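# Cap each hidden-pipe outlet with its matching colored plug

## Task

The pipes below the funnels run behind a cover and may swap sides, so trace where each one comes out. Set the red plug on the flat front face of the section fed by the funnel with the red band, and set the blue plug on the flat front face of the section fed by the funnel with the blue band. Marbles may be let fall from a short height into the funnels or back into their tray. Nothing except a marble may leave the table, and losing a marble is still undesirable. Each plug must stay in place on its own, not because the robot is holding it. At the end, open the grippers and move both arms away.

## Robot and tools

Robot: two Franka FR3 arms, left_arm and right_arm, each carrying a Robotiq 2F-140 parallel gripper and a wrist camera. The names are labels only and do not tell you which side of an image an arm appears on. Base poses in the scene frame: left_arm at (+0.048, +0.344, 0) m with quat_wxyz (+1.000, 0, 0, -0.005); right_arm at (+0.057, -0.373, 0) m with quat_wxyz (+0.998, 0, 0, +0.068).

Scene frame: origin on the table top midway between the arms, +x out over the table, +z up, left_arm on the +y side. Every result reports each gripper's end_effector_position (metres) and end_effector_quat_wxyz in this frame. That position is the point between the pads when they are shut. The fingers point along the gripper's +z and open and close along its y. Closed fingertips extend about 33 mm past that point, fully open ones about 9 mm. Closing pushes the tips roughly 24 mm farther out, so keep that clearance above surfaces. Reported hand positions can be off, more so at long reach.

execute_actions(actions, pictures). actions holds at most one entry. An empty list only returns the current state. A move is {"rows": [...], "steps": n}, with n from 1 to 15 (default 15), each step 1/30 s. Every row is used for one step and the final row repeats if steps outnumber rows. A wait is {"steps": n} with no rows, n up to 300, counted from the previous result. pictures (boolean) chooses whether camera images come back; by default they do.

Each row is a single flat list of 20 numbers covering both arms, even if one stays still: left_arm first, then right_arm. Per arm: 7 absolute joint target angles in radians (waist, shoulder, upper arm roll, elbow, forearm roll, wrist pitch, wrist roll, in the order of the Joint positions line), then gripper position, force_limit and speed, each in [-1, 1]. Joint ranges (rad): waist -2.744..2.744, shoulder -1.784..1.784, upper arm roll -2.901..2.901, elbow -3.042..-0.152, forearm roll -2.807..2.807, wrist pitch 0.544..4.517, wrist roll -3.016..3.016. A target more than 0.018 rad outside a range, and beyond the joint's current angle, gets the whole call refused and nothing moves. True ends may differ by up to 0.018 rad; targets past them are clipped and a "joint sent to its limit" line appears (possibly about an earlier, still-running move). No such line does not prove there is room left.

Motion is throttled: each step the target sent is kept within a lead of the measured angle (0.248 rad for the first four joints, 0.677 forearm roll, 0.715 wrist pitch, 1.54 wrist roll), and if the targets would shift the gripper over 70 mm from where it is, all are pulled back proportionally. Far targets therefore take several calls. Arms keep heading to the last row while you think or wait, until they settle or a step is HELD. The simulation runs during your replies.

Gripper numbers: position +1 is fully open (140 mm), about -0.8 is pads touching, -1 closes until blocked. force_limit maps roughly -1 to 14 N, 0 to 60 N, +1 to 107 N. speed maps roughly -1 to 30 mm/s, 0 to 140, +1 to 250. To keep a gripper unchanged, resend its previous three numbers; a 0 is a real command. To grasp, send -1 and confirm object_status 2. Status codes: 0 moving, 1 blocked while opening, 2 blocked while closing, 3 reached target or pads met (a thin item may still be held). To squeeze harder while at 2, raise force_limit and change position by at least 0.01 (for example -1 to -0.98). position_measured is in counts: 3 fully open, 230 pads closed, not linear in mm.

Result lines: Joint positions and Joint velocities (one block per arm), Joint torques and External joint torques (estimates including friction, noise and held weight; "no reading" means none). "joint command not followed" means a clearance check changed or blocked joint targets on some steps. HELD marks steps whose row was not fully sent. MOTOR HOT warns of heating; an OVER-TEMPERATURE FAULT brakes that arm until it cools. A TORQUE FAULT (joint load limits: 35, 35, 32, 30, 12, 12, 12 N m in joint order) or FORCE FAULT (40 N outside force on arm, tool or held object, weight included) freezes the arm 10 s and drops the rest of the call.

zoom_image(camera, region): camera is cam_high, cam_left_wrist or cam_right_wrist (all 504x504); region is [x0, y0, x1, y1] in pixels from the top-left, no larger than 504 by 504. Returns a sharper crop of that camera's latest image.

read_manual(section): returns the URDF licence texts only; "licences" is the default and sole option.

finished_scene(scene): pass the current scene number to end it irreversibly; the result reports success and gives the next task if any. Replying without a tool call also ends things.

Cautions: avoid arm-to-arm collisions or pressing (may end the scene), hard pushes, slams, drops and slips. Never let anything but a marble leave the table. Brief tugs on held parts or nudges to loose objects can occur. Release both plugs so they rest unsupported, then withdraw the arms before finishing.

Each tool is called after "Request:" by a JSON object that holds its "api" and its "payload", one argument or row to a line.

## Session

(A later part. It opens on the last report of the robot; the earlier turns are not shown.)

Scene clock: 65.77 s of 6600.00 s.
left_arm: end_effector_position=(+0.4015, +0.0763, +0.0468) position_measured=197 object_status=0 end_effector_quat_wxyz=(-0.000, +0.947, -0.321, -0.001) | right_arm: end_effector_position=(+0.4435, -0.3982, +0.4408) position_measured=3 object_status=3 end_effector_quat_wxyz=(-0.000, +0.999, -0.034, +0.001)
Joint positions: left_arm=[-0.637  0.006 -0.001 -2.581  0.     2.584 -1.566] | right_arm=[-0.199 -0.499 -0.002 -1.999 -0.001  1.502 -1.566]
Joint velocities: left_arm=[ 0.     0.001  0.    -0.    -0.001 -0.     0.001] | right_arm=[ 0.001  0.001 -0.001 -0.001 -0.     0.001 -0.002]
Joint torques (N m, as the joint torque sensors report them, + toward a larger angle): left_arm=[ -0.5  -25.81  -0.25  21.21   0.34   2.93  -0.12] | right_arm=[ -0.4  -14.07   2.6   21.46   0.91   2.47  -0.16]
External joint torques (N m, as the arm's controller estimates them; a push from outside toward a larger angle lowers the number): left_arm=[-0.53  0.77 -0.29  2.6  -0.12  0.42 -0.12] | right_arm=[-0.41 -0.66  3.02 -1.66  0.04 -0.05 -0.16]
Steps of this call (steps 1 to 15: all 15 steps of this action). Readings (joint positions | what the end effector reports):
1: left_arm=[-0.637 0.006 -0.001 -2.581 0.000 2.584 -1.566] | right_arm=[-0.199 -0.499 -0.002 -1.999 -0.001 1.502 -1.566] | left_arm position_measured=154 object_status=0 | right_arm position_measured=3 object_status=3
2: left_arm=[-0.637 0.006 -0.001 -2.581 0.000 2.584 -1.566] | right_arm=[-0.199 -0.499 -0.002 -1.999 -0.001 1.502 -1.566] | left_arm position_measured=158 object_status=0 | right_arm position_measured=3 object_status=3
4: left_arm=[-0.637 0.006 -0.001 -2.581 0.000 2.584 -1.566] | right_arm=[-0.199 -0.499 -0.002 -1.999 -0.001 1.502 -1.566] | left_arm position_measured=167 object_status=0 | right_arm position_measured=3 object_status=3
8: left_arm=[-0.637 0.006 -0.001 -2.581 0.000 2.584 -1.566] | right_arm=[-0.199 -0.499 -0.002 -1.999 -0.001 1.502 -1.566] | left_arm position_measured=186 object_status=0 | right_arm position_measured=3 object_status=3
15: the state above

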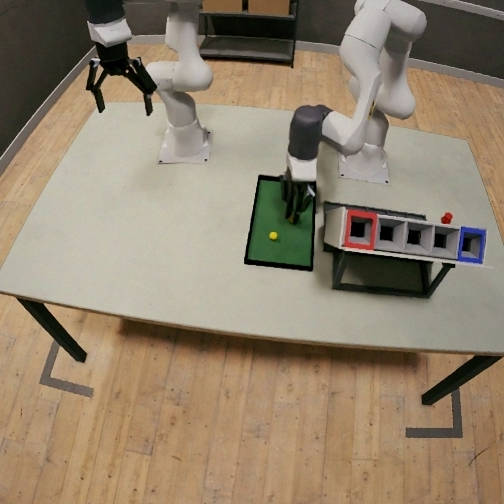

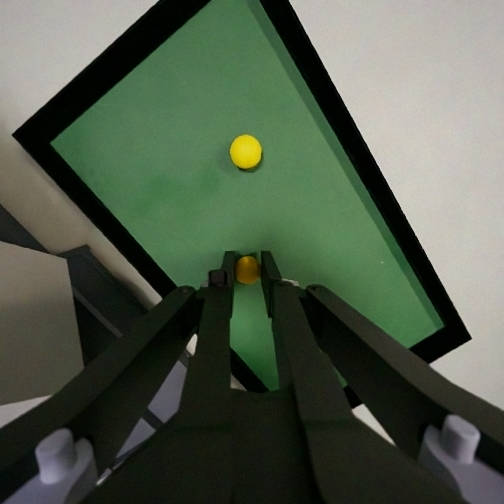

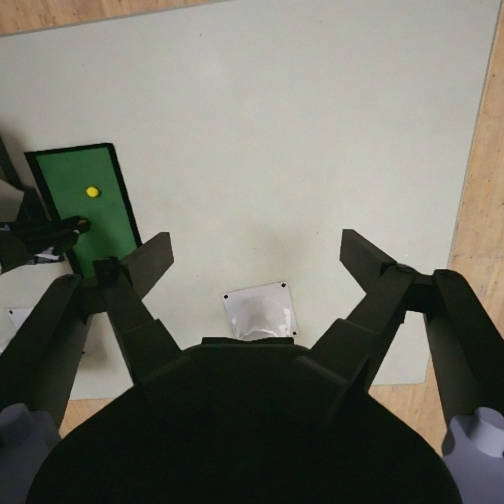

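Request:
{"api": "execute_actions", "payload": {
  "actions": [
    {"rows":[[-0.637,-0.322,0,-2.47,0,2.148,-1.57,-1,-0.8,-0.5,-0.2,-0.5,0,-2.0,0,1.5,-1.57,1,0,0]],"steps":15}
  ],
  "pictures": false
}}

Request:
{"api": "execute_actions", "payload": {
  "actions": [
    {"rows":[[-0.637,-0.5,0,-2.0,0,1.5,-1.57,-1,-0.8,-0.5,-0.2,-0.5,0,-2.0,0,1.5,-1.57,1,0,0]],"steps":15}
  ],
  "pictures": false
}}

Request:
{"api": "execute_actions", "payload": {
  "actions": [
    {"steps":15}
  ],
  "pictures": false
}}

Request:
{"api": "execute_actions", "payload": {
  "actions": [
    {"rows":[[-0.176,0.2,0,-1.236,0,1.45,-1.57,-1,-0.8,-0.5,-0.2,-0.5,0,-2.0,0,1.5,-1.57,1,0,0]],"steps":15}
  ],
  "pictures": false
}}

Request:
{"api": "execute_actions", "payload": {
  "actions": [
    {"steps":40}
  ]
}}

Scene clock: 71.47 s of 6600.00 s.
left_arm: end_effector_position=(+0.4034, +0.0749, +0.2054) position_measured=197 object_status=2 end_effector_quat_wxyz=(+0.006, +0.947, -0.320, +0.020) | right_arm: end_effector_position=(+0.4435, -0.3982, +0.4408) position_measured=3 object_status=3 end_effector_quat_wxyz=(-0.000, +0.999, -0.034, +0.001)
Joint positions: left_arm=[-0.637 -0.324 -0.001 -2.468  0.     2.185 -1.566] | right_arm=[-0.199 -0.499 -0.002 -1.999 -0.001  1.502 -1.566]
Joint velocities: left_arm=[-0.     0.011  0.    -0.026 -0.001 -0.216 -0.002] | right_arm=[-0.001 -0.001  0.     0.001  0.001 -0.    -0.   ]
Joint torques (N m, as the joint torque sensors report them, + toward a larger angle): left_arm=[  0.41 -18.12   0.21  25.78   0.56   2.37  -0.08] | right_arm=[ -0.75 -14.2    2.28  22.06   0.95   2.4   -0.04]
External joint torques (N m, as the arm's controller estimates them; a push from outside toward a larger angle lowers the number): left_arm=[ 0.35  2.63  0.45  1.32 -0.19 -0.46 -0.08] | right_arm=[-0.73 -0.54  2.75 -1.22  0.08 -0.14 -0.04]
Steps of this call (steps 1 to 15: the robot went on to your last target; steps 16 to 90: nothing new was sent; then 2.20 s passed at rest; steps 91 to 105: all 15 steps of this action). Readings (joint positions | what the end effector reports):
91: left_arm=[-0.637 -0.014 -0.001 -2.575 0.000 2.537 -1.566] | right_arm=[-0.199 -0.499 -0.002 -1.999 -0.001 1.502 -1.566] | left_arm position_measured=197 object_status=2 | right_arm position_measured=3 object_status=3
92: left_arm=[-0.637 -0.052 -0.001 -2.563 0.000 2.493 -1.566] | right_arm=[-0.199 -0.499 -0.002 -1.999 -0.001 1.502 -1.566] | left_arm position_measured=197 object_status=2 | right_arm position_measured=3 object_status=3
94: left_arm=[-0.637 -0.140 -0.001 -2.532 0.000 2.420 -1.566] | right_arm=[-0.199 -0.499 -0.002 -1.999 -0.001 1.502 -1.566] | left_arm position_measured=197 object_status=2 | right_arm position_measured=3 object_status=3
98: left_arm=[-0.637 -0.296 -0.001 -2.472 0.000 2.284 -1.566] | right_arm=[-0.199 -0.499 -0.002 -1.999 -0.001 1.502 -1.566] | left_arm position_measured=197 object_status=2 | right_arm position_measured=3 object_status=3
105: the state above

Scene clock: 71.97 s of 6600.00 s.
left_arm: end_effector_position=(+0.3787, +0.0936, +0.4531) position_measured=197 object_status=2 end_effector_quat_wxyz=(+0.016, +0.946, -0.320, +0.049) | right_arm: end_effector_position=(+0.4435, -0.3982, +0.4408) position_measured=3 object_status=3 end_effector_quat_wxyz=(-0.000, +0.999, -0.034, +0.001)
Joint positions: left_arm=[-0.637 -0.509 -0.001 -2.003  0.     1.598 -1.566] | right_arm=[-0.199 -0.499 -0.002 -1.999 -0.001  1.502 -1.566]
Joint velocities: left_arm=[-0.    -0.034 -0.001  0.137 -0.    -0.554 -0.001] | right_arm=[ 0.001 -0.001  0.     0.    -0.001  0.    -0.002]
Joint torques (N m, as the joint torque sensors report them, + toward a larger angle): left_arm=[ 1.14 -5.03  0.04 20.6   0.7   1.87 -0.1 ] | right_arm=[ -1.3  -13.33   1.6   21.93   0.91   2.39  -0.16]
External joint torques (N m, as the arm's controller estimates them; a push from outside toward a larger angle lowers the number): left_arm=[ 1.17 -0.07  0.51  2.7  -0.07 -0.47 -0.1 ] | right_arm=[-1.34  0.32  1.99 -1.32  0.04 -0.14 -0.16]
Steps of this call (steps 1 to 15: all 15 steps of this action). Readings (joint positions | what the end effector reports):
1: left_arm=[-0.637 -0.330 -0.001 -2.451 0.000 2.132 -1.566] | right_arm=[-0.199 -0.499 -0.002 -1.999 -0.001 1.502 -1.566] | left_arm position_measured=197 object_status=2 | right_arm position_measured=3 object_status=3
2: left_arm=[-0.637 -0.345 -0.001 -2.423 0.000 2.081 -1.566] | right_arm=[-0.199 -0.499 -0.002 -1.999 -0.001 1.502 -1.566] | left_arm position_measured=197 object_status=2 | right_arm position_measured=3 object_status=3
4: left_arm=[-0.637 -0.383 -0.001 -2.354 0.000 1.988 -1.566] | right_arm=[-0.199 -0.499 -0.002 -1.999 -0.001 1.502 -1.566] | left_arm position_measured=197 object_status=2 | right_arm position_measured=3 object_status=3
8: left_arm=[-0.637 -0.442 -0.001 -2.188 0.000 1.828 -1.566] | right_arm=[-0.199 -0.499 -0.002 -1.999 -0.001 1.502 -1.566] | left_arm position_measured=197 object_status=2 | right_arm position_measured=3 object_status=3
15: the state above

Scene clock: 72.47 s of 6600.00 s.
left_arm: end_effector_position=(+0.3572, +0.1098, +0.4422) position_measured=197 object_status=2 end_effector_quat_wxyz=(+0.001, +0.947, -0.320, +0.004) | right_arm: end_effector_position=(+0.4435, -0.3982, +0.4408) position_measured=3 object_status=3 end_effector_quat_wxyz=(-0.000, +0.999, -0.034, +0.001)
Joint positions: left_arm=[-0.637 -0.502 -0.001 -2.     0.     1.507 -1.566] | right_arm=[-0.199 -0.499 -0.002 -1.999 -0.001  1.502 -1.566]
Joint velocities: left_arm=[ 0.001 -0.001 -0.    -0.     0.001 -0.029  0.   ] | right_arm=[-0.     0.     0.001  0.    -0.    -0.     0.   ]
Joint torques (N m, as the joint torque sensors report them, + toward a larger angle): left_arm=[  0.17 -11.93  -0.51  25.37   0.76   2.03  -0.18] | right_arm=[ -0.69 -14.11   1.65  21.9    0.84   2.39   0.  ]
External joint torques (N m, as the arm's controller estimates them; a push from outside toward a larger angle lowers the number): left_arm=[ 0.14  1.55 -0.08  2.12 -0.12 -0.53 -0.18] | right_arm=[-0.75 -0.58  2.01 -1.29 -0.04 -0.13  0.  ]
Steps of this call (steps 1 to 15: the robot went on to your last target). Readings (joint positions | what the end effector reports):
1: left_arm=[-0.637 -0.509 -0.001 -2.000 0.000 1.581 -1.566] | right_arm=[-0.199 -0.499 -0.002 -1.999 -0.001 1.502 -1.566] | left_arm position_measured=197 object_status=2 | right_arm position_measured=3 object_status=3
2: left_arm=[-0.637 -0.508 -0.001 -2.000 0.000 1.567 -1.566] | right_arm=[-0.199 -0.499 -0.002 -1.999 -0.001 1.502 -1.566] | left_arm position_measured=197 object_status=2 | right_arm position_measured=3 object_status=3
4: left_arm=[-0.637 -0.505 -0.001 -2.000 0.000 1.546 -1.566] | right_arm=[-0.199 -0.499 -0.002 -1.999 -0.001 1.502 -1.566] | left_arm position_measured=197 object_status=2 | right_arm position_measured=3 object_status=3
8: left_arm=[-0.637 -0.502 -0.001 -2.000 0.000 1.522 -1.566] | right_arm=[-0.199 -0.499 -0.002 -1.999 -0.001 1.502 -1.566] | left_arm position_measured=197 object_status=2 | right_arm position_measured=3 object_status=3
15: the state above

Scene clock: 72.97 s of 6600.00 s.
left_arm: end_effector_position=(+0.6302, +0.2280, +0.4406) position_measured=197 object_status=2 end_effector_quat_wxyz=(+0.001, +0.995, -0.100, +0.004) | right_arm: end_effector_position=(+0.4435, -0.3982, +0.4408) position_measured=3 object_status=3 end_effector_quat_wxyz=(-0.000, +0.999, -0.034, +0.001)
Joint positions: left_arm=[-0.189  0.159  0.003 -1.296 -0.002  1.464 -1.566] | right_arm=[-0.199 -0.499 -0.002 -1.999 -0.001  1.502 -1.566]
Joint velocities: left_arm=[ 0.235  0.802  0.041  0.615  0.004 -0.046 -0.001] | right_arm=[-0.002 -0.    -0.     0.001  0.    -0.     0.   ]
Joint torques (N m, as the joint torque sensors report them, + toward a larger angle): left_arm=[ -5.34 -49.02  -4.67  31.63   1.1    1.73  -0.04] | right_arm=[ -1.61 -14.2    2.12  22.43   1.     2.38  -0.05]
External joint torques (N m, as the arm's controller estimates them; a push from outside toward a larger angle lowers the number): left_arm=[ 0.25  2.59 -0.09  4.2   0.71 -0.4  -0.04] | right_arm=[-1.58 -0.7   2.61 -0.75  0.13 -0.14 -0.05]
Steps of this call (steps 1 to 15: all 15 steps of this action). Readings (joint positions | what the end effector reports):
1: left_arm=[-0.602 -0.473 -0.013 -1.960 -0.003 1.494 -1.566] | right_arm=[-0.199 -0.499 -0.002 -1.999 -0.001 1.502 -1.566] | left_arm position_measured=197 object_status=2 | right_arm position_measured=3 object_status=3
2: left_arm=[-0.562 -0.433 -0.016 -1.911 -0.003 1.491 -1.566] | right_arm=[-0.199 -0.499 -0.002 -1.999 -0.001 1.502 -1.566] | left_arm position_measured=197 object_status=2 | right_arm position_measured=3 object_status=3
4: left_arm=[-0.482 -0.352 -0.015 -1.825 -0.003 1.486 -1.566] | right_arm=[-0.199 -0.499 -0.002 -1.999 -0.001 1.502 -1.566] | left_arm position_measured=197 object_status=2 | right_arm position_measured=3 object_status=3
8: left_arm=[-0.332 -0.189 -0.010 -1.659 -0.003 1.477 -1.566] | right_arm=[-0.199 -0.499 -0.002 -1.999 -0.001 1.502 -1.566] | left_arm position_measured=197 object_status=2 | right_arm position_measured=3 object_status=3
15: the state above

Scene clock: 74.30 s of 6600.00 s.
left_arm: end_effector_position=(+0.6433, +0.2315, +0.4416) position_measured=197 object_status=2 end_effector_quat_wxyz=(+0.002, +0.995, -0.095, +0.007) | right_arm: end_effector_position=(+0.4435, -0.3982, +0.4408) position_measured=3 object_status=3 end_effector_quat_wxyz=(-0.000, +0.999, -0.034, +0.001)
Joint positions: left_arm=[-0.177  0.201  0.002 -1.237 -0.002  1.453 -1.566] | right_arm=[-0.199 -0.499 -0.002 -1.999 -0.001  1.502 -1.566]
Joint velocities: left_arm=[-0.002 -0.001  0.     0.    -0.001 -0.    -0.002] | right_arm=[-0.001 -0.     0.    -0.    -0.001  0.001  0.001]
Joint torques (N m, as the joint torque sensors report them, + toward a larger angle): left_arm=[  0.2  -37.74  -1.6   25.31   1.31   2.26  -0.07] | right_arm=[ -0.55 -14.15   2.52  21.94   0.96   2.37  -0.07]
External joint torques (N m, as the arm's controller estimates them; a push from outside toward a larger angle lowers the number): left_arm=[ 0.32 -0.34 -1.71  2.5   0.46 -0.3  -0.07] | right_arm=[-0.52 -0.7   2.99 -1.19  0.09 -0.15 -0.07]
Steps of this call (steps 1 to 30: the robot went on to your last target; steps 31 to 40: nothing new was sent). Readings (joint positions | what the end effector reports):
1: left_arm=[-0.182 0.180 0.004 -1.280 -0.002 1.462 -1.566] | right_arm=[-0.199 -0.499 -0.002 -1.999 -0.001 1.502 -1.566] | left_arm position_measured=197 object_status=2 | right_arm position_measured=3 object_status=3
2: left_arm=[-0.179 0.194 0.004 -1.270 -0.002 1.460 -1.566] | right_arm=[-0.199 -0.499 -0.002 -1.999 -0.001 1.502 -1.566] | left_arm position_measured=197 object_status=2 | right_arm position_measured=3 object_status=3
4: left_arm=[-0.177 0.205 0.004 -1.256 -0.002 1.457 -1.566] | right_arm=[-0.199 -0.499 -0.002 -1.999 -0.001 1.502 -1.566] | left_arm position_measured=197 object_status=2 | right_arm position_measured=3 object_status=3
8: left_arm=[-0.177 0.203 0.002 -1.241 -0.002 1.455 -1.566] | right_arm=[-0.199 -0.499 -0.002 -1.999 -0.001 1.502 -1.566] | left_arm position_measured=197 object_status=2 | right_arm position_measured=3 object_status=3
40: the state above
All arms were judged still, so your last target was given up. Only a new action makes them travel on or press farther. Fingers that are still opening or closing keep moving.

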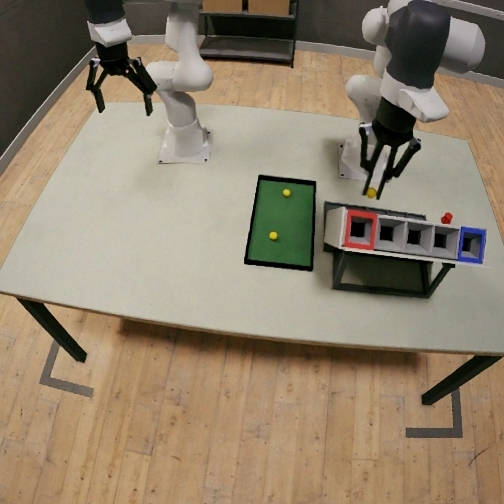

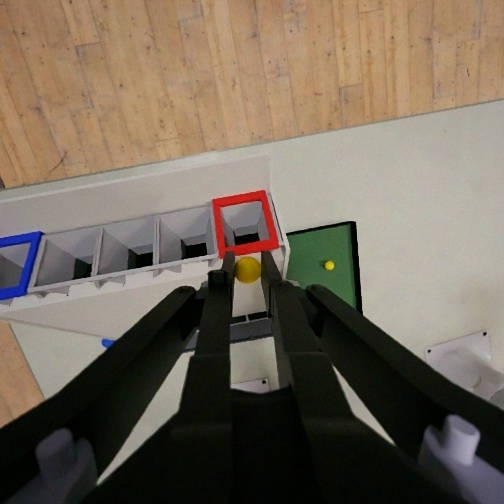

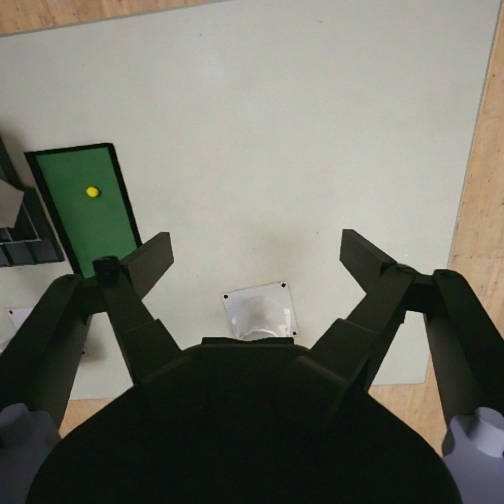

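Request:
{"api": "execute_actions", "payload": {
  "actions": [
    {"rows":[[-0.166,0.24,0,-1.245,0,1.546,-1.57,-1,-0.8,-0.5,-0.2,-0.5,0,-2.0,0,1.5,-1.57,1,0,0],[-0.166,0.26,0,-1.25,0,1.546,-1.57,-1,-0.8,-0.5,-0.2,-0.5,0,-2.0,0,1.5,-1.57,1,0,0],[-0.166,0.292,0,-1.254,0,1.546,-1.57,-1,-0.8,-0.5,-0.2,-0.5,0,-2.0,0,1.5,-1.57,1,0,0]],"steps":15}
  ],
  "pictures": false
}}

Request:
{"api": "execute_actions", "payload": {
  "actions": [
    {"steps":10}
  ]
}}

Scene clock: 78.63 s of 6600.00 s.
left_arm: end_effector_position=(+0.6744, +0.2307, +0.3812) position_measured=197 object_status=2 end_effector_quat_wxyz=(+0.000, +0.996, -0.091, -0.007) | right_arm: end_effector_position=(+0.4435, -0.3982, +0.4408) position_measured=3 object_status=3 end_effector_quat_wxyz=(-0.000, +0.999, -0.034, +0.001)
Joint positions: left_arm=[-0.168  0.296  0.    -1.256 -0.002  1.538 -1.566] | right_arm=[-0.199 -0.499 -0.002 -1.999 -0.001  1.502 -1.566]
Joint velocities: left_arm=[ 0.    -0.031 -0.001  0.018  0.001  0.034  0.   ] | right_arm=[ 0.001 -0.001 -0.     0.     0.001  0.    -0.001]
Joint torques (N m, as the joint torque sensors report them, + toward a larger angle): left_arm=[  1.17 -43.27  -0.48  26.55   1.23   2.69   0.02] | right_arm=[ -0.5  -14.22   2.01  22.18   0.94   2.29  -0.09]
External joint torques (N m, as the arm's controller estimates them; a push from outside toward a larger angle lowers the number): left_arm=[ 1.21 -3.24 -0.74  3.55  0.37  0.26  0.02] | right_arm=[-0.51 -0.63  2.46 -1.04  0.07 -0.24 -0.09]
Steps of this call (steps 1 to 90: nothing new was sent; then 0.83 s passed at rest; steps 91 to 105: all 15 steps of this action). Readings (joint positions | what the end effector reports):
91: left_arm=[-0.175 0.204 0.000 -1.237 -0.002 1.467 -1.566] | right_arm=[-0.199 -0.499 -0.002 -1.999 -0.001 1.502 -1.566] | left_arm position_measured=197 object_status=2 | right_arm position_measured=3 object_status=3
92: left_arm=[-0.174 0.213 0.000 -1.236 -0.002 1.482 -1.566] | right_arm=[-0.199 -0.499 -0.002 -1.999 -0.001 1.502 -1.566] | left_arm position_measured=197 object_status=2 | right_arm position_measured=3 object_status=3
94: left_arm=[-0.170 0.245 0.000 -1.239 -0.002 1.504 -1.566] | right_arm=[-0.199 -0.499 -0.002 -1.999 -0.001 1.502 -1.566] | left_arm position_measured=197 object_status=2 | right_arm position_measured=3 object_status=3
98: left_arm=[-0.168 0.294 0.000 -1.257 -0.002 1.524 -1.566] | right_arm=[-0.199 -0.499 -0.002 -1.999 -0.001 1.502 -1.566] | left_arm position_measured=197 object_status=2 | right_arm position_measured=3 object_status=3
105: the state above

Scene clock: 78.97 s of 6600.00 s.
left_arm: end_effector_position=(+0.6760, +0.2304, +0.3835) position_measured=197 object_status=2 end_effector_quat_wxyz=(+0.001, +0.996, -0.091, -0.003) | right_arm: end_effector_position=(+0.4435, -0.3982, +0.4408) position_measured=3 object_status=3 end_effector_quat_wxyz=(-0.000, +0.999, -0.034, +0.001)
Joint positions: left_arm=[-0.168  0.294  0.    -1.255 -0.002  1.542 -1.566] | right_arm=[-0.199 -0.499 -0.002 -1.999 -0.001  1.502 -1.566]
Joint velocities: left_arm=[ 0.     0.    -0.001  0.001 -0.001  0.004 -0.002] | right_arm=[ 0.001  0.001  0.001  0.001  0.    -0.    -0.001]
Joint torques (N m, as the joint torque sensors report them, + toward a larger angle): left_arm=[  0.13 -42.27  -1.11  25.56   1.17   2.86   0.01] | right_arm=[ -0.51 -14.24   1.07  21.8    1.01   2.44  -0.11]
External joint torques (N m, as the arm's controller estimates them; a push from outside toward a larger angle lowers the number): left_arm=[ 0.19 -1.24 -1.35  2.    0.3   0.35  0.01] | right_arm=[-0.52 -0.68  1.51 -1.4   0.13 -0.09 -0.11]
Steps of this call (steps 1 to 10: the robot went on to your last target). Readings (joint positions | what the end effector reports):
1: left_arm=[-0.168 0.295 0.000 -1.256 -0.002 1.539 -1.566] | right_arm=[-0.199 -0.499 -0.002 -1.999 -0.001 1.502 -1.566] | left_arm position_measured=197 object_status=2 | right_arm position_measured=3 object_status=3
2: left_arm=[-0.168 0.294 0.000 -1.256 -0.002 1.540 -1.566] | right_arm=[-0.199 -0.499 -0.002 -1.999 -0.001 1.502 -1.566] | left_arm position_measured=197 object_status=2 | right_arm position_measured=3 object_status=3
4: left_arm=[-0.168 0.294 0.000 -1.255 -0.002 1.541 -1.566] | right_arm=[-0.199 -0.499 -0.002 -1.999 -0.001 1.502 -1.566] | left_arm position_measured=197 object_status=2 | right_arm position_measured=3 object_status=3
8: left_arm=[-0.168 0.294 0.000 -1.255 -0.002 1.542 -1.566] | right_arm=[-0.199 -0.499 -0.002 -1.999 -0.001 1.502 -1.566] | left_arm position_measured=197 object_status=2 | right_arm position_measured=3 object_status=3
10: the state above

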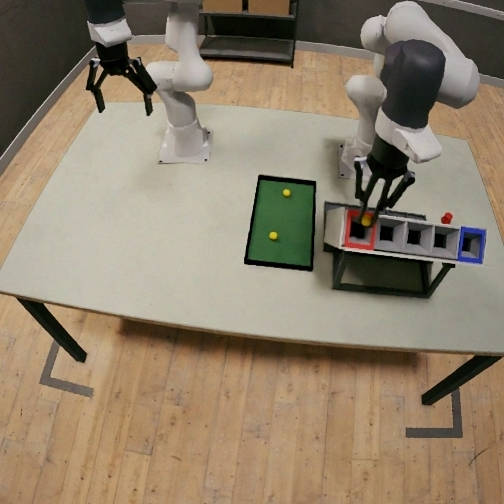

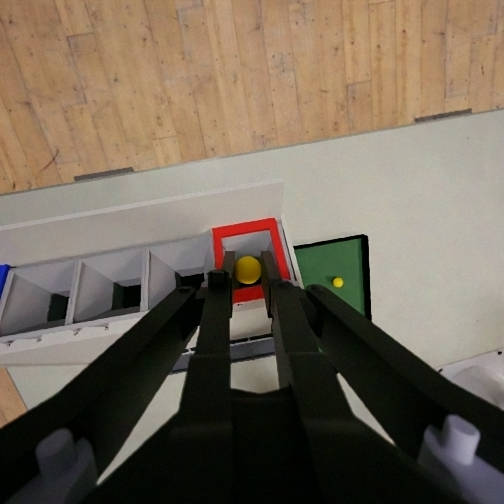

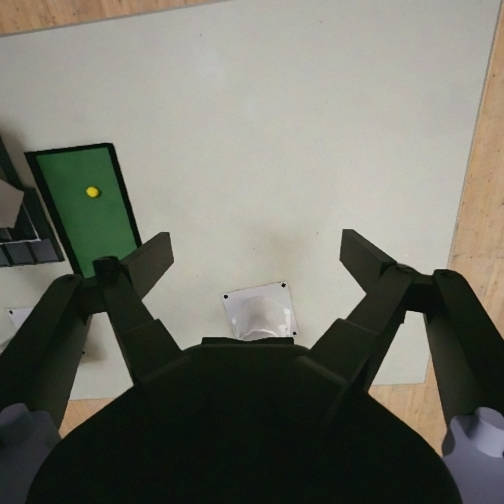

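Request:
{"api": "execute_actions", "payload": {
  "actions": [
    {"rows":[[-0.166,0.292,0,-1.254,0,1.546,-1.57,-0.2,-0.8,0,-0.2,-0.5,0,-2.0,0,1.5,-1.57,1,0,0]],"steps":15}
  ],
  "pictures": false
}}

Request:
{"api": "execute_actions", "payload": {
  "actions": [
    {"rows":[[-0.166,0.15,0,-1.3,0,1.5,-1.57,-0.2,-0.8,0,-0.2,-0.5,0,-2.0,0,1.5,-1.57,1,0,0]],"steps":6}
  ],
  "pictures": false
}}

Request:
{"api": "execute_actions", "payload": {
  "actions": [
    {"rows":[[-0.632,-0.5,0,-2.0,0,1.5,-1.57,-0.2,-0.8,0,-0.2,-0.5,0,-2.0,0,1.5,-1.57,1,0,0]],"steps":15}
  ],
  "pictures": false
}}

Request:
{"api": "execute_actions", "payload": {
  "actions": [
    {"steps":20}
  ]
}}

Scene clock: 83.37 s of 6600.00 s.
left_arm: end_effector_position=(+0.6763, +0.2304, +0.3836) position_measured=154 object_status=3 end_effector_quat_wxyz=(+0.001, +0.996, -0.091, -0.003) | right_arm: end_effector_position=(+0.4435, -0.3982, +0.4408) position_measured=3 object_status=3 end_effector_quat_wxyz=(-0.000, +0.999, -0.034, +0.001)
Joint positions: left_arm=[-0.168  0.294  0.    -1.255 -0.002  1.543 -1.566] | right_arm=[-0.199 -0.499 -0.002 -1.999 -0.001  1.502 -1.566]
Joint velocities: left_arm=[ 0.     0.     0.001  0.001 -0.    -0.001 -0.002] | right_arm=[-0.     0.001  0.001 -0.002  0.    -0.001  0.   ]
Joint torques (N m, as the joint torque sensors report them, + toward a larger angle): left_arm=[  1.34 -41.84   0.03  26.15   1.24   2.87   0.  ] | right_arm=[ -0.09 -14.25   1.92  21.72   0.9    2.51  -0.09]
External joint torques (N m, as the arm's controller estimates them; a push from outside toward a larger angle lowers the number): left_arm=[ 1.29 -0.88 -0.29  2.61  0.37  0.35  0.  ] | right_arm=[-0.1  -0.77  2.36 -1.42  0.02 -0.01 -0.09]
Steps of this call (steps 1 to 15: the robot went on to your last target; steps 16 to 90: nothing new was sent; then 0.90 s passed at rest; steps 91 to 105: all 15 steps of this action). Readings (joint positions | what the end effector reports):
91: left_arm=[-0.168 0.294 0.000 -1.255 -0.002 1.543 -1.566] | right_arm=[-0.199 -0.499 -0.002 -1.999 -0.001 1.502 -1.566] | left_arm position_measured=197 object_status=0 | right_arm position_measured=3 object_status=3
92: left_arm=[-0.168 0.294 0.000 -1.255 -0.002 1.543 -1.566] | right_arm=[-0.199 -0.499 -0.002 -1.999 -0.001 1.502 -1.566] | left_arm position_measured=195 object_status=0 | right_arm position_measured=3 object_status=3
94: left_arm=[-0.168 0.294 0.000 -1.255 -0.002 1.543 -1.566] | right_arm=[-0.199 -0.499 -0.002 -1.999 -0.001 1.502 -1.566] | left_arm position_measured=175 object_status=0 | right_arm position_measured=3 object_status=3
98: left_arm=[-0.168 0.294 0.000 -1.255 -0.002 1.543 -1.566] | right_arm=[-0.199 -0.499 -0.002 -1.999 -0.001 1.502 -1.566] | left_arm position_measured=154 object_status=0 | right_arm position_measured=3 object_status=3
105: the state above

Scene clock: 83.57 s of 6600.00 s.
left_arm: end_effector_position=(+0.6488, +0.2354, +0.4473) position_measured=154 object_status=3 end_effector_quat_wxyz=(+0.004, +0.995, -0.091, +0.031) | right_arm: end_effector_position=(+0.4435, -0.3982, +0.4408) position_measured=3 object_status=3 end_effector_quat_wxyz=(-0.000, +0.999, -0.034, +0.001)
Joint positions: left_arm=[-0.168  0.159  0.    -1.293 -0.002  1.515 -1.566] | right_arm=[-0.199 -0.499 -0.002 -1.999 -0.001  1.502 -1.566]
Joint velocities: left_arm=[-0.    -0.407 -0.001  0.073  0.001 -0.045  0.002] | right_arm=[ 0.001  0.002  0.001  0.001  0.    -0.001  0.001]
Joint torques (N m, as the joint torque sensors report them, + toward a larger angle): left_arm=[  1.34 -21.07  -1.42  16.94   1.19   1.63  -0.05] | right_arm=[ -0.86 -13.69   1.59  21.78   0.92   2.33  -0.06]
External joint torques (N m, as the arm's controller estimates them; a push from outside toward a larger angle lowers the number): left_arm=[ 1.51 -1.62 -1.39  2.34  0.5  -0.35 -0.06] | right_arm=[-0.9  -0.22  1.99 -1.38  0.04 -0.19 -0.06]
Steps of this call (steps 1 to 6: all 6 steps of this action). Readings (joint positions | what the end effector reports):
1: left_arm=[-0.168 0.276 0.000 -1.276 -0.002 1.538 -1.566] | right_arm=[-0.199 -0.499 -0.002 -1.999 -0.001 1.502 -1.566] | left_arm position_measured=154 object_status=3 | right_arm position_measured=3 object_status=3
2: left_arm=[-0.168 0.249 0.000 -1.293 -0.002 1.529 -1.566] | right_arm=[-0.199 -0.499 -0.002 -1.999 -0.001 1.502 -1.566] | left_arm position_measured=154 object_status=3 | right_arm position_measured=3 object_status=3
4: left_arm=[-0.168 0.196 0.000 -1.298 -0.002 1.519 -1.566] | right_arm=[-0.199 -0.499 -0.002 -1.999 -0.001 1.502 -1.566] | left_arm position_measured=154 object_status=3 | right_arm position_measured=3 object_status=3
6: the state above

Scene clock: 84.07 s of 6600.00 s.
left_arm: end_effector_position=(+0.3858, +0.1010, +0.4583) position_measured=154 object_status=3 end_effector_quat_wxyz=(+0.003, +0.951, -0.308, +0.016) | right_arm: end_effector_position=(+0.4435, -0.3982, +0.4408) position_measured=3 object_status=3 end_effector_quat_wxyz=(-0.000, +0.999, -0.034, +0.001)
Joint positions: left_arm=[-0.604 -0.428 -0.009 -1.902  0.     1.506 -1.566] | right_arm=[-0.199 -0.499 -0.002 -1.999 -0.001  1.502 -1.566]
Joint velocities: left_arm=[-0.421 -1.167 -0.026 -1.188  0.001 -0.085 -0.001] | right_arm=[ 0.001 -0.     0.001  0.     0.001  0.002 -0.001]
Joint torques (N m, as the joint torque sensors report them, + toward a larger angle): left_arm=[ 4.42 -2.06  6.08 23.5   0.85  3.74 -0.04] | right_arm=[ -0.9  -14.07   1.6   22.72   0.92   2.32   0.04]
External joint torques (N m, as the arm's controller estimates them; a push from outside toward a larger angle lowers the number): left_arm=[-1.12 -1.32 -0.85 -0.03 -0.87 -0.31 -0.03] | right_arm=[-0.98 -0.53  1.93 -0.46  0.04 -0.2   0.05]
Steps of this call (steps 1 to 15: all 15 steps of this action). Readings (joint positions | what the end effector reports):
1: left_arm=[-0.187 0.130 0.012 -1.321 -0.000 1.517 -1.566] | right_arm=[-0.199 -0.499 -0.002 -1.999 -0.001 1.502 -1.566] | left_arm position_measured=154 object_status=3 | right_arm position_measured=3 object_status=3
2: left_arm=[-0.212 0.098 0.016 -1.353 0.000 1.516 -1.566] | right_arm=[-0.199 -0.499 -0.002 -1.999 -0.001 1.502 -1.566] | left_arm position_measured=154 object_status=3 | right_arm position_measured=3 object_status=3
4: left_arm=[-0.273 0.034 0.015 -1.416 0.000 1.515 -1.566] | right_arm=[-0.199 -0.499 -0.002 -1.999 -0.001 1.502 -1.566] | left_arm position_measured=154 object_status=3 | right_arm position_measured=3 object_status=3
8: left_arm=[-0.409 -0.098 0.007 -1.551 0.000 1.512 -1.566] | right_arm=[-0.199 -0.499 -0.002 -1.999 -0.001 1.502 -1.566] | left_arm position_measured=154 object_status=3 | right_arm position_measured=3 object_status=3
15: the state above

Scene clock: 84.73 s of 6600.00 s.
left_arm: end_effector_position=(+0.3579, +0.1124, +0.4409) position_measured=154 object_status=3 end_effector_quat_wxyz=(-0.000, +0.948, -0.317, +0.001) | right_arm: end_effector_position=(+0.4435, -0.3982, +0.4408) position_measured=3 object_status=3 end_effector_quat_wxyz=(-0.000, +0.999, -0.034, +0.001)
Joint positions: left_arm=[-0.63  -0.498 -0.002 -1.998  0.     1.502 -1.566] | right_arm=[-0.199 -0.499 -0.002 -1.999 -0.001  1.502 -1.566]
Joint velocities: left_arm=[-0.    -0.     0.     0.     0.001  0.    -0.001] | right_arm=[ 0.002 -0.    -0.001  0.    -0.    -0.    -0.001]
Joint torques (N m, as the joint torque sensors report them, + toward a larger angle): left_arm=[ -1.47 -14.17   0.03  24.14   0.77   2.33  -0.09] | right_arm=[ -0.25 -14.11   2.    22.15   0.9    2.45  -0.12]
External joint torques (N m, as the arm's controller estimates them; a push from outside toward a larger angle lowers the number): left_arm=[-1.48 -0.51  0.47  0.86 -0.11 -0.21 -0.09] | right_arm=[-0.28 -0.58  2.41 -1.02  0.03 -0.08 -0.12]
Steps of this call (steps 1 to 20: the robot went on to your last target). Readings (joint positions | what the end effector reports):
1: left_arm=[-0.615 -0.459 -0.009 -1.933 0.000 1.504 -1.566] | right_arm=[-0.199 -0.499 -0.002 -1.999 -0.001 1.502 -1.566] | left_arm position_measured=154 object_status=3 | right_arm position_measured=3 object_status=3
2: left_arm=[-0.621 -0.478 -0.009 -1.953 0.000 1.503 -1.566] | right_arm=[-0.199 -0.499 -0.002 -1.999 -0.001 1.502 -1.566] | left_arm position_measured=154 object_status=3 | right_arm position_measured=3 object_status=3
4: left_arm=[-0.627 -0.495 -0.006 -1.977 0.000 1.502 -1.566] | right_arm=[-0.199 -0.499 -0.002 -1.999 -0.001 1.502 -1.566] | left_arm position_measured=154 object_status=3 | right_arm position_measured=3 object_status=3
8: left_arm=[-0.629 -0.498 -0.002 -1.995 0.000 1.502 -1.566] | right_arm=[-0.199 -0.499 -0.002 -1.999 -0.001 1.502 -1.566] | left_arm position_measured=154 object_status=3 | right_arm position_measured=3 object_status=3
20: the state above

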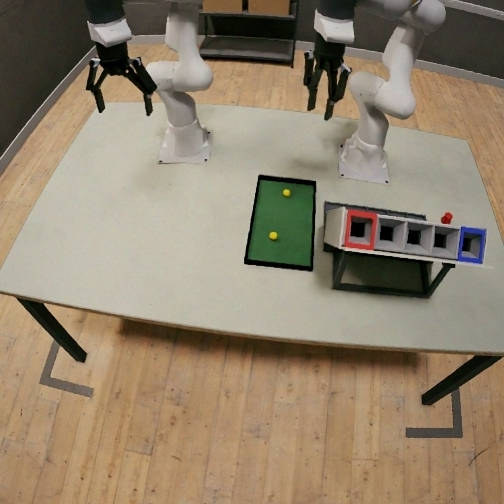

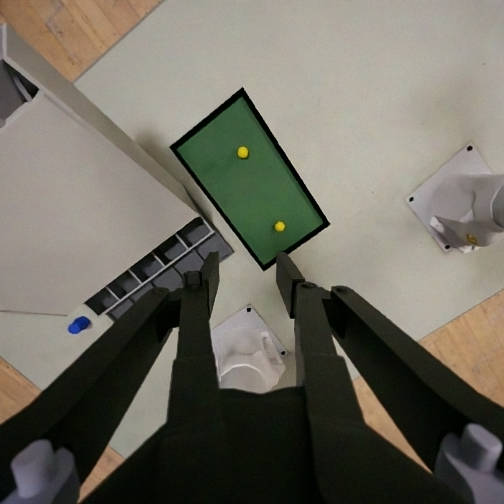

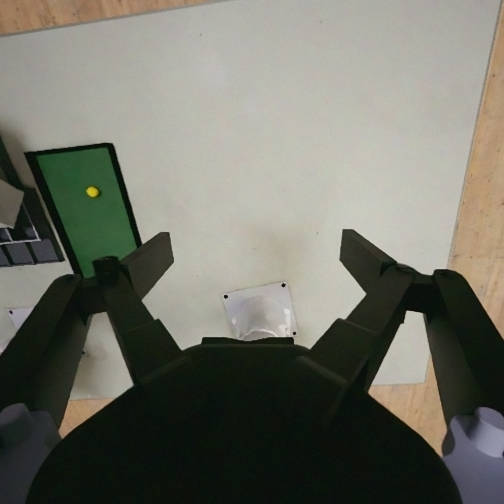

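Request:
{"api": "execute_actions", "payload": {
  "actions": [
    {"rows":[[0.1,-0.8,0,-2.5,0,1.75,1.57,1,-0.8,0,-0.2,-0.5,0,-2.0,0,1.5,-1.57,1,0,0]],"steps":15}
  ],
  "pictures": false
}}

Request:
{"api": "execute_actions", "payload": {
  "actions": [
    {"steps":45}
  ]
}}

Scene clock: 88.40 s of 6600.00 s.
left_arm: end_effector_position=(+0.3653, +0.3671, +0.3283) position_measured=49 object_status=0 end_effector_quat_wxyz=(+0.006, -0.621, +0.784, -0.008) | right_arm: end_effector_position=(+0.4435, -0.3982, +0.4408) position_measured=3 object_status=3 end_effector_quat_wxyz=(-0.000, +0.999, -0.034, +0.001)
Joint positions: left_arm=[ 0.078 -0.792  0.007 -2.495 -0.001  1.721  0.303] | right_arm=[-0.199 -0.499 -0.002 -1.999 -0.001  1.502 -1.566]
Joint velocities: left_arm=[ 0.292 -0.055 -0.013 -0.079  0.     0.148  4.178] | right_arm=[-0.     0.001 -0.001  0.     0.    -0.001 -0.   ]
Joint torques (N m, as the joint torque sensors report them, + toward a larger angle): left_arm=[-1.06 -6.86 -3.49 26.28  0.89  3.09  1.2 ] | right_arm=[ -0.57 -13.56   2.25  22.11   0.93   2.35   0.  ]
External joint torques (N m, as the arm's controller estimates them; a push from outside toward a larger angle lowers the number): left_arm=[ 1.82 -1.25  0.11  0.74  0.49  0.39  1.26] | right_arm=[-0.52 -0.1   2.78 -1.05  0.07 -0.17  0.  ]
Steps of this call (steps 1 to 15: the robot went on to your last target; steps 16 to 95: nothing new was sent; steps 96 to 110: all 15 steps of this action). Readings (joint positions | what the end effector reports):
96: left_arm=[-0.587 -0.533 -0.017 -2.049 -0.003 1.537 -1.457] | right_arm=[-0.199 -0.499 -0.002 -1.999 -0.001 1.502 -1.566] | left_arm position_measured=154 object_status=0 | right_arm position_measured=3 object_status=3
97: left_arm=[-0.536 -0.584 -0.018 -2.108 -0.003 1.562 -1.348] | right_arm=[-0.199 -0.499 -0.002 -1.999 -0.001 1.502 -1.566] | left_arm position_measured=148 object_status=0 | right_arm position_measured=3 object_status=3
99: left_arm=[-0.429 -0.676 -0.009 -2.210 -0.003 1.604 -1.136] | right_arm=[-0.199 -0.499 -0.002 -1.999 -0.001 1.502 -1.566] | left_arm position_measured=132 object_status=0 | right_arm position_measured=3 object_status=3
103: left_arm=[-0.223 -0.760 -0.002 -2.379 -0.002 1.660 -0.726] | right_arm=[-0.199 -0.499 -0.002 -1.999 -0.001 1.502 -1.566] | left_arm position_measured=102 object_status=0 | right_arm position_measured=3 object_status=3
110: the state above

Scene clock: 89.90 s of 6600.00 s.
left_arm: end_effector_position=(+0.3720, +0.3727, +0.3307) position_measured=3 object_status=3 end_effector_quat_wxyz=(+0.023, -0.051, +0.998, -0.000) | right_arm: end_effector_position=(+0.4435, -0.3982, +0.4408) position_measured=3 object_status=3 end_effector_quat_wxyz=(-0.000, +0.999, -0.034, +0.001)
Joint positions: left_arm=[ 0.098 -0.798  0.002 -2.499 -0.001  1.747  1.557] | right_arm=[-0.199 -0.499 -0.002 -1.999 -0.001  1.502 -1.566]
Joint velocities: left_arm=[ 0.001 -0.001 -0.     0.    -0.    -0.     0.031] | right_arm=[-0.     0.     0.    -0.    -0.001  0.    -0.001]
Joint torques (N m, as the joint torque sensors report them, + toward a larger angle): left_arm=[ 1.75 -4.92 -1.88 25.67  0.9   2.97  0.44] | right_arm=[ -1.04 -13.96   1.79  22.31   1.02   2.44   0.01]
External joint torques (N m, as the arm's controller estimates them; a push from outside toward a larger angle lowers the number): left_arm=[ 1.76  0.1  -1.18  1.44  0.09  0.45  0.44] | right_arm=[-1.02 -0.31  2.26 -0.95  0.15 -0.09  0.01]
Steps of this call (steps 1 to 45: the robot went on to your last target). Readings (joint positions | what the end effector reports):
1: left_arm=[0.086 -0.794 0.007 -2.496 -0.001 1.726 0.434] | right_arm=[-0.199 -0.499 -0.002 -1.999 -0.001 1.502 -1.566] | left_arm position_measured=41 object_status=0 | right_arm position_measured=3 object_status=3
2: left_arm=[0.090 -0.795 0.006 -2.497 -0.001 1.730 0.552] | right_arm=[-0.199 -0.499 -0.002 -1.999 -0.001 1.502 -1.566] | left_arm position_measured=34 object_status=0 | right_arm position_measured=3 object_status=3
4: left_arm=[0.095 -0.797 0.004 -2.498 -0.001 1.735 0.751] | right_arm=[-0.199 -0.499 -0.002 -1.999 -0.001 1.502 -1.566] | left_arm position_measured=19 object_status=0 | right_arm position_measured=3 object_status=3
8: left_arm=[0.097 -0.798 0.002 -2.498 -0.001 1.742 1.041] | right_arm=[-0.199 -0.499 -0.002 -1.999 -0.001 1.502 -1.566] | left_arm position_measured=3 object_status=0 | right_arm position_measured=3 object_status=3
45: the state above

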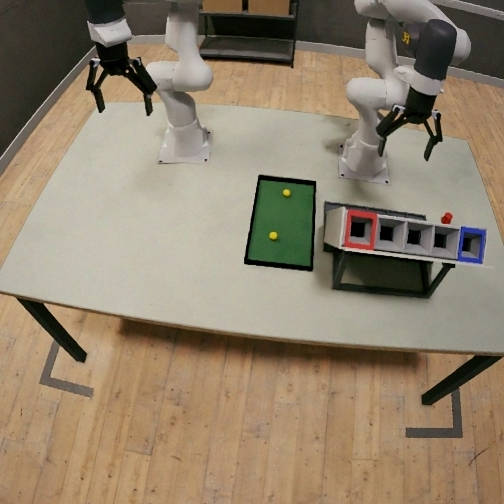

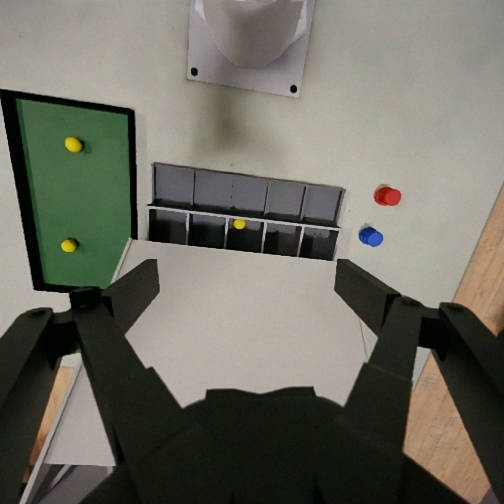

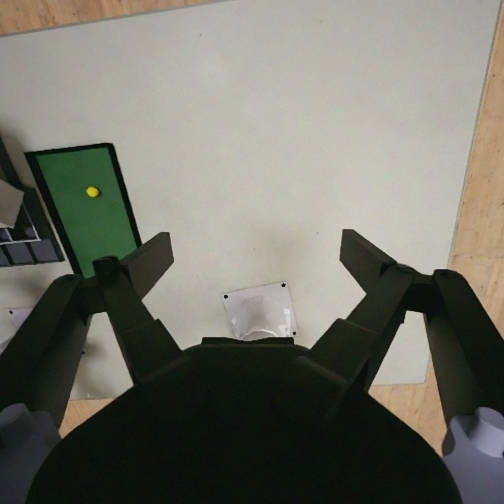

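Request:
{"api": "execute_actions", "payload": {
  "actions": [
    {"rows":[[-0.632,-0.6,0,-2.4,0,1.9,-1.57,-0.2,-0.8,0,-0.2,-0.5,0,-2.0,0,1.5,-1.57,1,0,0]],"steps":15}
  ],
  "pictures": false
}}

Request:
{"api": "execute_actions", "payload": {
  "actions": [
    {"rows":[[-0.632,0.118,0,-2.194,0,2.312,-1.57,-0.2,-0.8,0,-0.2,-0.5,0,-2.0,0,1.5,-1.57,1,0,0]],"steps":15}
  ],
  "pictures": false
}}

Request:
{"api": "execute_actions", "payload": {
  "actions": [
    {"steps":30}
  ]
}}

Scene clock: 98.07 s of 6600.00 s.
left_arm: end_effector_position=(+0.3689, +0.1139, +0.3227) position_measured=108 object_status=0 end_effector_quat_wxyz=(+0.017, -0.558, +0.829, -0.037) | right_arm: end_effector_position=(+0.4435, -0.3982, +0.4408) position_measured=3 object_status=3 end_effector_quat_wxyz=(-0.000, +0.999, -0.034, +0.001)
Joint positions: left_arm=[-0.606 -0.602 -0.008 -2.403  0.001  1.882 -0.239] | right_arm=[-0.199 -0.499 -0.002 -1.999 -0.001  1.502 -1.566]
Joint velocities: left_arm=[-0.407  0.009 -0.015  0.021  0.     0.097 -4.392] | right_arm=[ 0.001 -0.     0.001  0.    -0.    -0.001 -0.002]
Joint torques (N m, as the joint torque sensors report them, + toward a larger angle): left_arm=[ 4.93 -9.28  4.84 26.78  0.37  3.05 -0.98] | right_arm=[ -0.56 -13.07   2.19  21.93   0.93   2.54   0.05]
External joint torques (N m, as the arm's controller estimates them; a push from outside toward a larger angle lowers the number): left_arm=[-1.13  2.78 -1.46  2.4  -0.95  0.45 -1.02] | right_arm=[-0.57  0.36  2.63 -1.19  0.05  0.02  0.05]
Steps of this call (steps 1 to 15: the robot went on to your last target; steps 16 to 90: nothing new was sent; then 4.67 s passed at rest; steps 91 to 105: all 15 steps of this action). Readings (joint positions | what the end effector reports):
91: left_arm=[0.062 -0.776 0.011 -2.482 0.001 1.759 1.474] | right_arm=[-0.199 -0.499 -0.002 -1.999 -0.001 1.502 -1.566] | left_arm position_measured=3 object_status=0 | right_arm position_measured=3 object_status=3
92: left_arm=[0.014 -0.743 0.013 -2.462 0.001 1.776 1.375] | right_arm=[-0.199 -0.499 -0.002 -1.999 -0.001 1.502 -1.566] | left_arm position_measured=10 object_status=0 | right_arm position_measured=3 object_status=3
94: left_arm=[-0.087 -0.686 0.011 -2.438 0.001 1.804 1.169] | right_arm=[-0.199 -0.499 -0.002 -1.999 -0.001 1.502 -1.566] | left_arm position_measured=25 object_status=0 | right_arm position_measured=3 object_status=3
98: left_arm=[-0.303 -0.626 0.007 -2.417 0.001 1.843 0.734] | right_arm=[-0.199 -0.499 -0.002 -1.999 -0.001 1.502 -1.566] | left_arm position_measured=55 object_status=0 | right_arm position_measured=3 object_status=3
105: the state above

Scene clock: 98.57 s of 6600.00 s.
left_arm: end_effector_position=(+0.4800, +0.0216, +0.1672) position_measured=154 object_status=3 end_effector_quat_wxyz=(+0.000, +0.837, -0.547, +0.011) | right_arm: end_effector_position=(+0.4435, -0.3982, +0.4408) position_measured=3 object_status=3 end_effector_quat_wxyz=(-0.000, +0.999, -0.034, +0.001)
Joint positions: left_arm=[-0.628  0.016 -0.003 -2.197  0.001  2.234 -1.055] | right_arm=[-0.199 -0.499 -0.002 -1.999 -0.001  1.502 -1.566]
Joint velocities: left_arm=[-0.019  1.386  0.012  0.028 -0.     0.47  -1.678] | right_arm=[ 0.001 -0.    -0.     0.001 -0.001 -0.    -0.001]
Joint torques (N m, as the joint torque sensors report them, + toward a larger angle): left_arm=[ -1.94 -38.45   1.84  23.97   0.35   2.53  -0.36] | right_arm=[ -0.9  -13.19   2.21  21.61   1.03   2.47   0.03]
External joint torques (N m, as the arm's controller estimates them; a push from outside toward a larger angle lowers the number): left_arm=[-1.82  2.06  1.93  1.58 -0.26  0.44 -0.37] | right_arm=[-0.91  0.45  2.65 -1.65  0.15 -0.06  0.03]
Steps of this call (steps 1 to 15: all 15 steps of this action). Readings (joint positions | what the end effector reports):
1: left_arm=[-0.611 -0.585 -0.010 -2.386 0.001 1.902 -0.292] | right_arm=[-0.199 -0.499 -0.002 -1.999 -0.001 1.502 -1.566] | left_arm position_measured=116 object_status=0 | right_arm position_measured=3 object_status=3
2: left_arm=[-0.613 -0.558 -0.010 -2.361 0.001 1.929 -0.340] | right_arm=[-0.199 -0.499 -0.002 -1.999 -0.001 1.502 -1.566] | left_arm position_measured=123 object_status=0 | right_arm position_measured=3 object_status=3
4: left_arm=[-0.617 -0.496 -0.009 -2.314 0.001 1.986 -0.448] | right_arm=[-0.199 -0.499 -0.002 -1.999 -0.001 1.502 -1.566] | left_arm position_measured=139 object_status=0 | right_arm position_measured=3 object_status=3
8: left_arm=[-0.624 -0.324 -0.005 -2.233 0.001 2.109 -0.702] | right_arm=[-0.199 -0.499 -0.002 -1.999 -0.001 1.502 -1.566] | left_arm position_measured=154 object_status=0 | right_arm position_measured=3 object_status=3
15: the state above

Scene clock: 99.57 s of 6600.00 s.
left_arm: end_effector_position=(+0.4837, +0.0185, +0.1186) position_measured=154 object_status=3 end_effector_quat_wxyz=(-0.001, +0.945, -0.327, -0.003) | right_arm: end_effector_position=(+0.4435, -0.3982, +0.4408) position_measured=3 object_status=3 end_effector_quat_wxyz=(-0.000, +0.999, -0.034, +0.001)
Joint positions: left_arm=[-0.63   0.119 -0.002 -2.195  0.001  2.309 -1.547] | right_arm=[-0.199 -0.499 -0.002 -1.999 -0.001  1.502 -1.566]
Joint velocities: left_arm=[-0.001 -0.     0.001  0.    -0.001  0.001 -0.063] | right_arm=[ 0.     0.001 -0.001 -0.001  0.     0.001  0.001]
Joint torques (N m, as the joint torque sensors report them, + toward a larger angle): left_arm=[ -0.83 -34.83   0.36  24.42   0.37   2.86  -0.09] | right_arm=[ -0.47 -14.41   1.51  21.34   0.9    2.42  -0.12]
External joint torques (N m, as the arm's controller estimates them; a push from outside toward a larger angle lowers the number): left_arm=[-0.76 -0.92  0.31  2.36 -0.28  0.35 -0.09] | right_arm=[-0.41 -1.04  2.04 -1.75  0.03 -0.1  -0.12]
Steps of this call (steps 1 to 30: the robot went on to your last target). Readings (joint positions | what the end effector reports):
1: left_arm=[-0.629 0.057 -0.002 -2.198 0.001 2.247 -1.108] | right_arm=[-0.199 -0.499 -0.002 -1.999 -0.001 1.502 -1.566] | left_arm position_measured=154 object_status=3 | right_arm position_measured=3 object_status=3
2: left_arm=[-0.629 0.087 -0.002 -2.201 0.001 2.257 -1.156] | right_arm=[-0.199 -0.499 -0.002 -1.999 -0.001 1.502 -1.566] | left_arm position_measured=154 object_status=3 | right_arm position_measured=3 object_status=3
4: left_arm=[-0.630 0.118 -0.002 -2.205 0.001 2.271 -1.237] | right_arm=[-0.199 -0.499 -0.002 -1.999 -0.001 1.502 -1.566] | left_arm position_measured=154 object_status=3 | right_arm position_measured=3 object_status=3
8: left_arm=[-0.630 0.123 -0.002 -2.200 0.001 2.291 -1.353] | right_arm=[-0.199 -0.499 -0.002 -1.999 -0.001 1.502 -1.566] | left_arm position_measured=154 object_status=3 | right_arm position_measured=3 object_status=3
30: the state above

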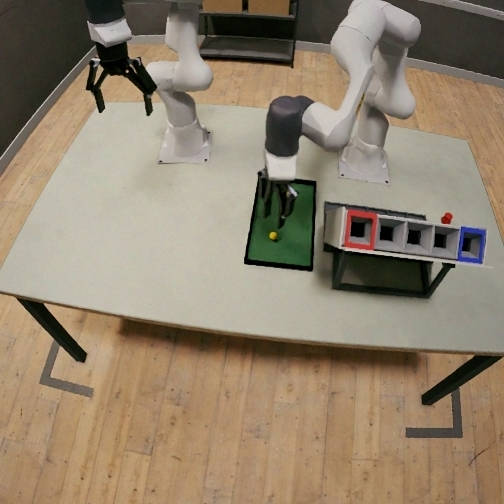

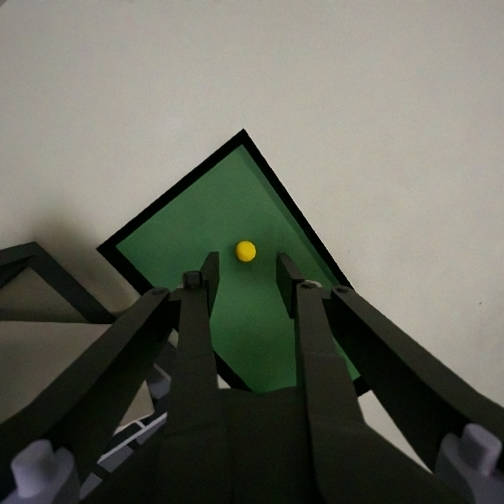

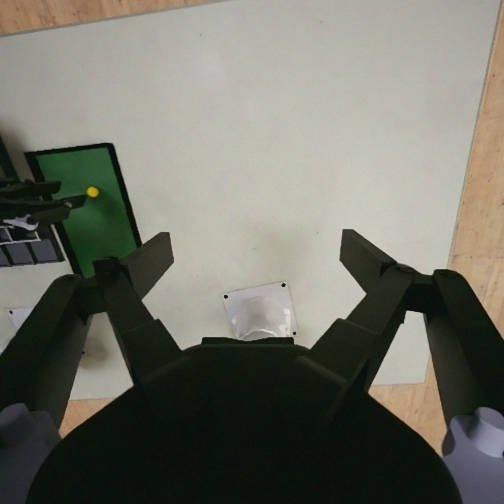

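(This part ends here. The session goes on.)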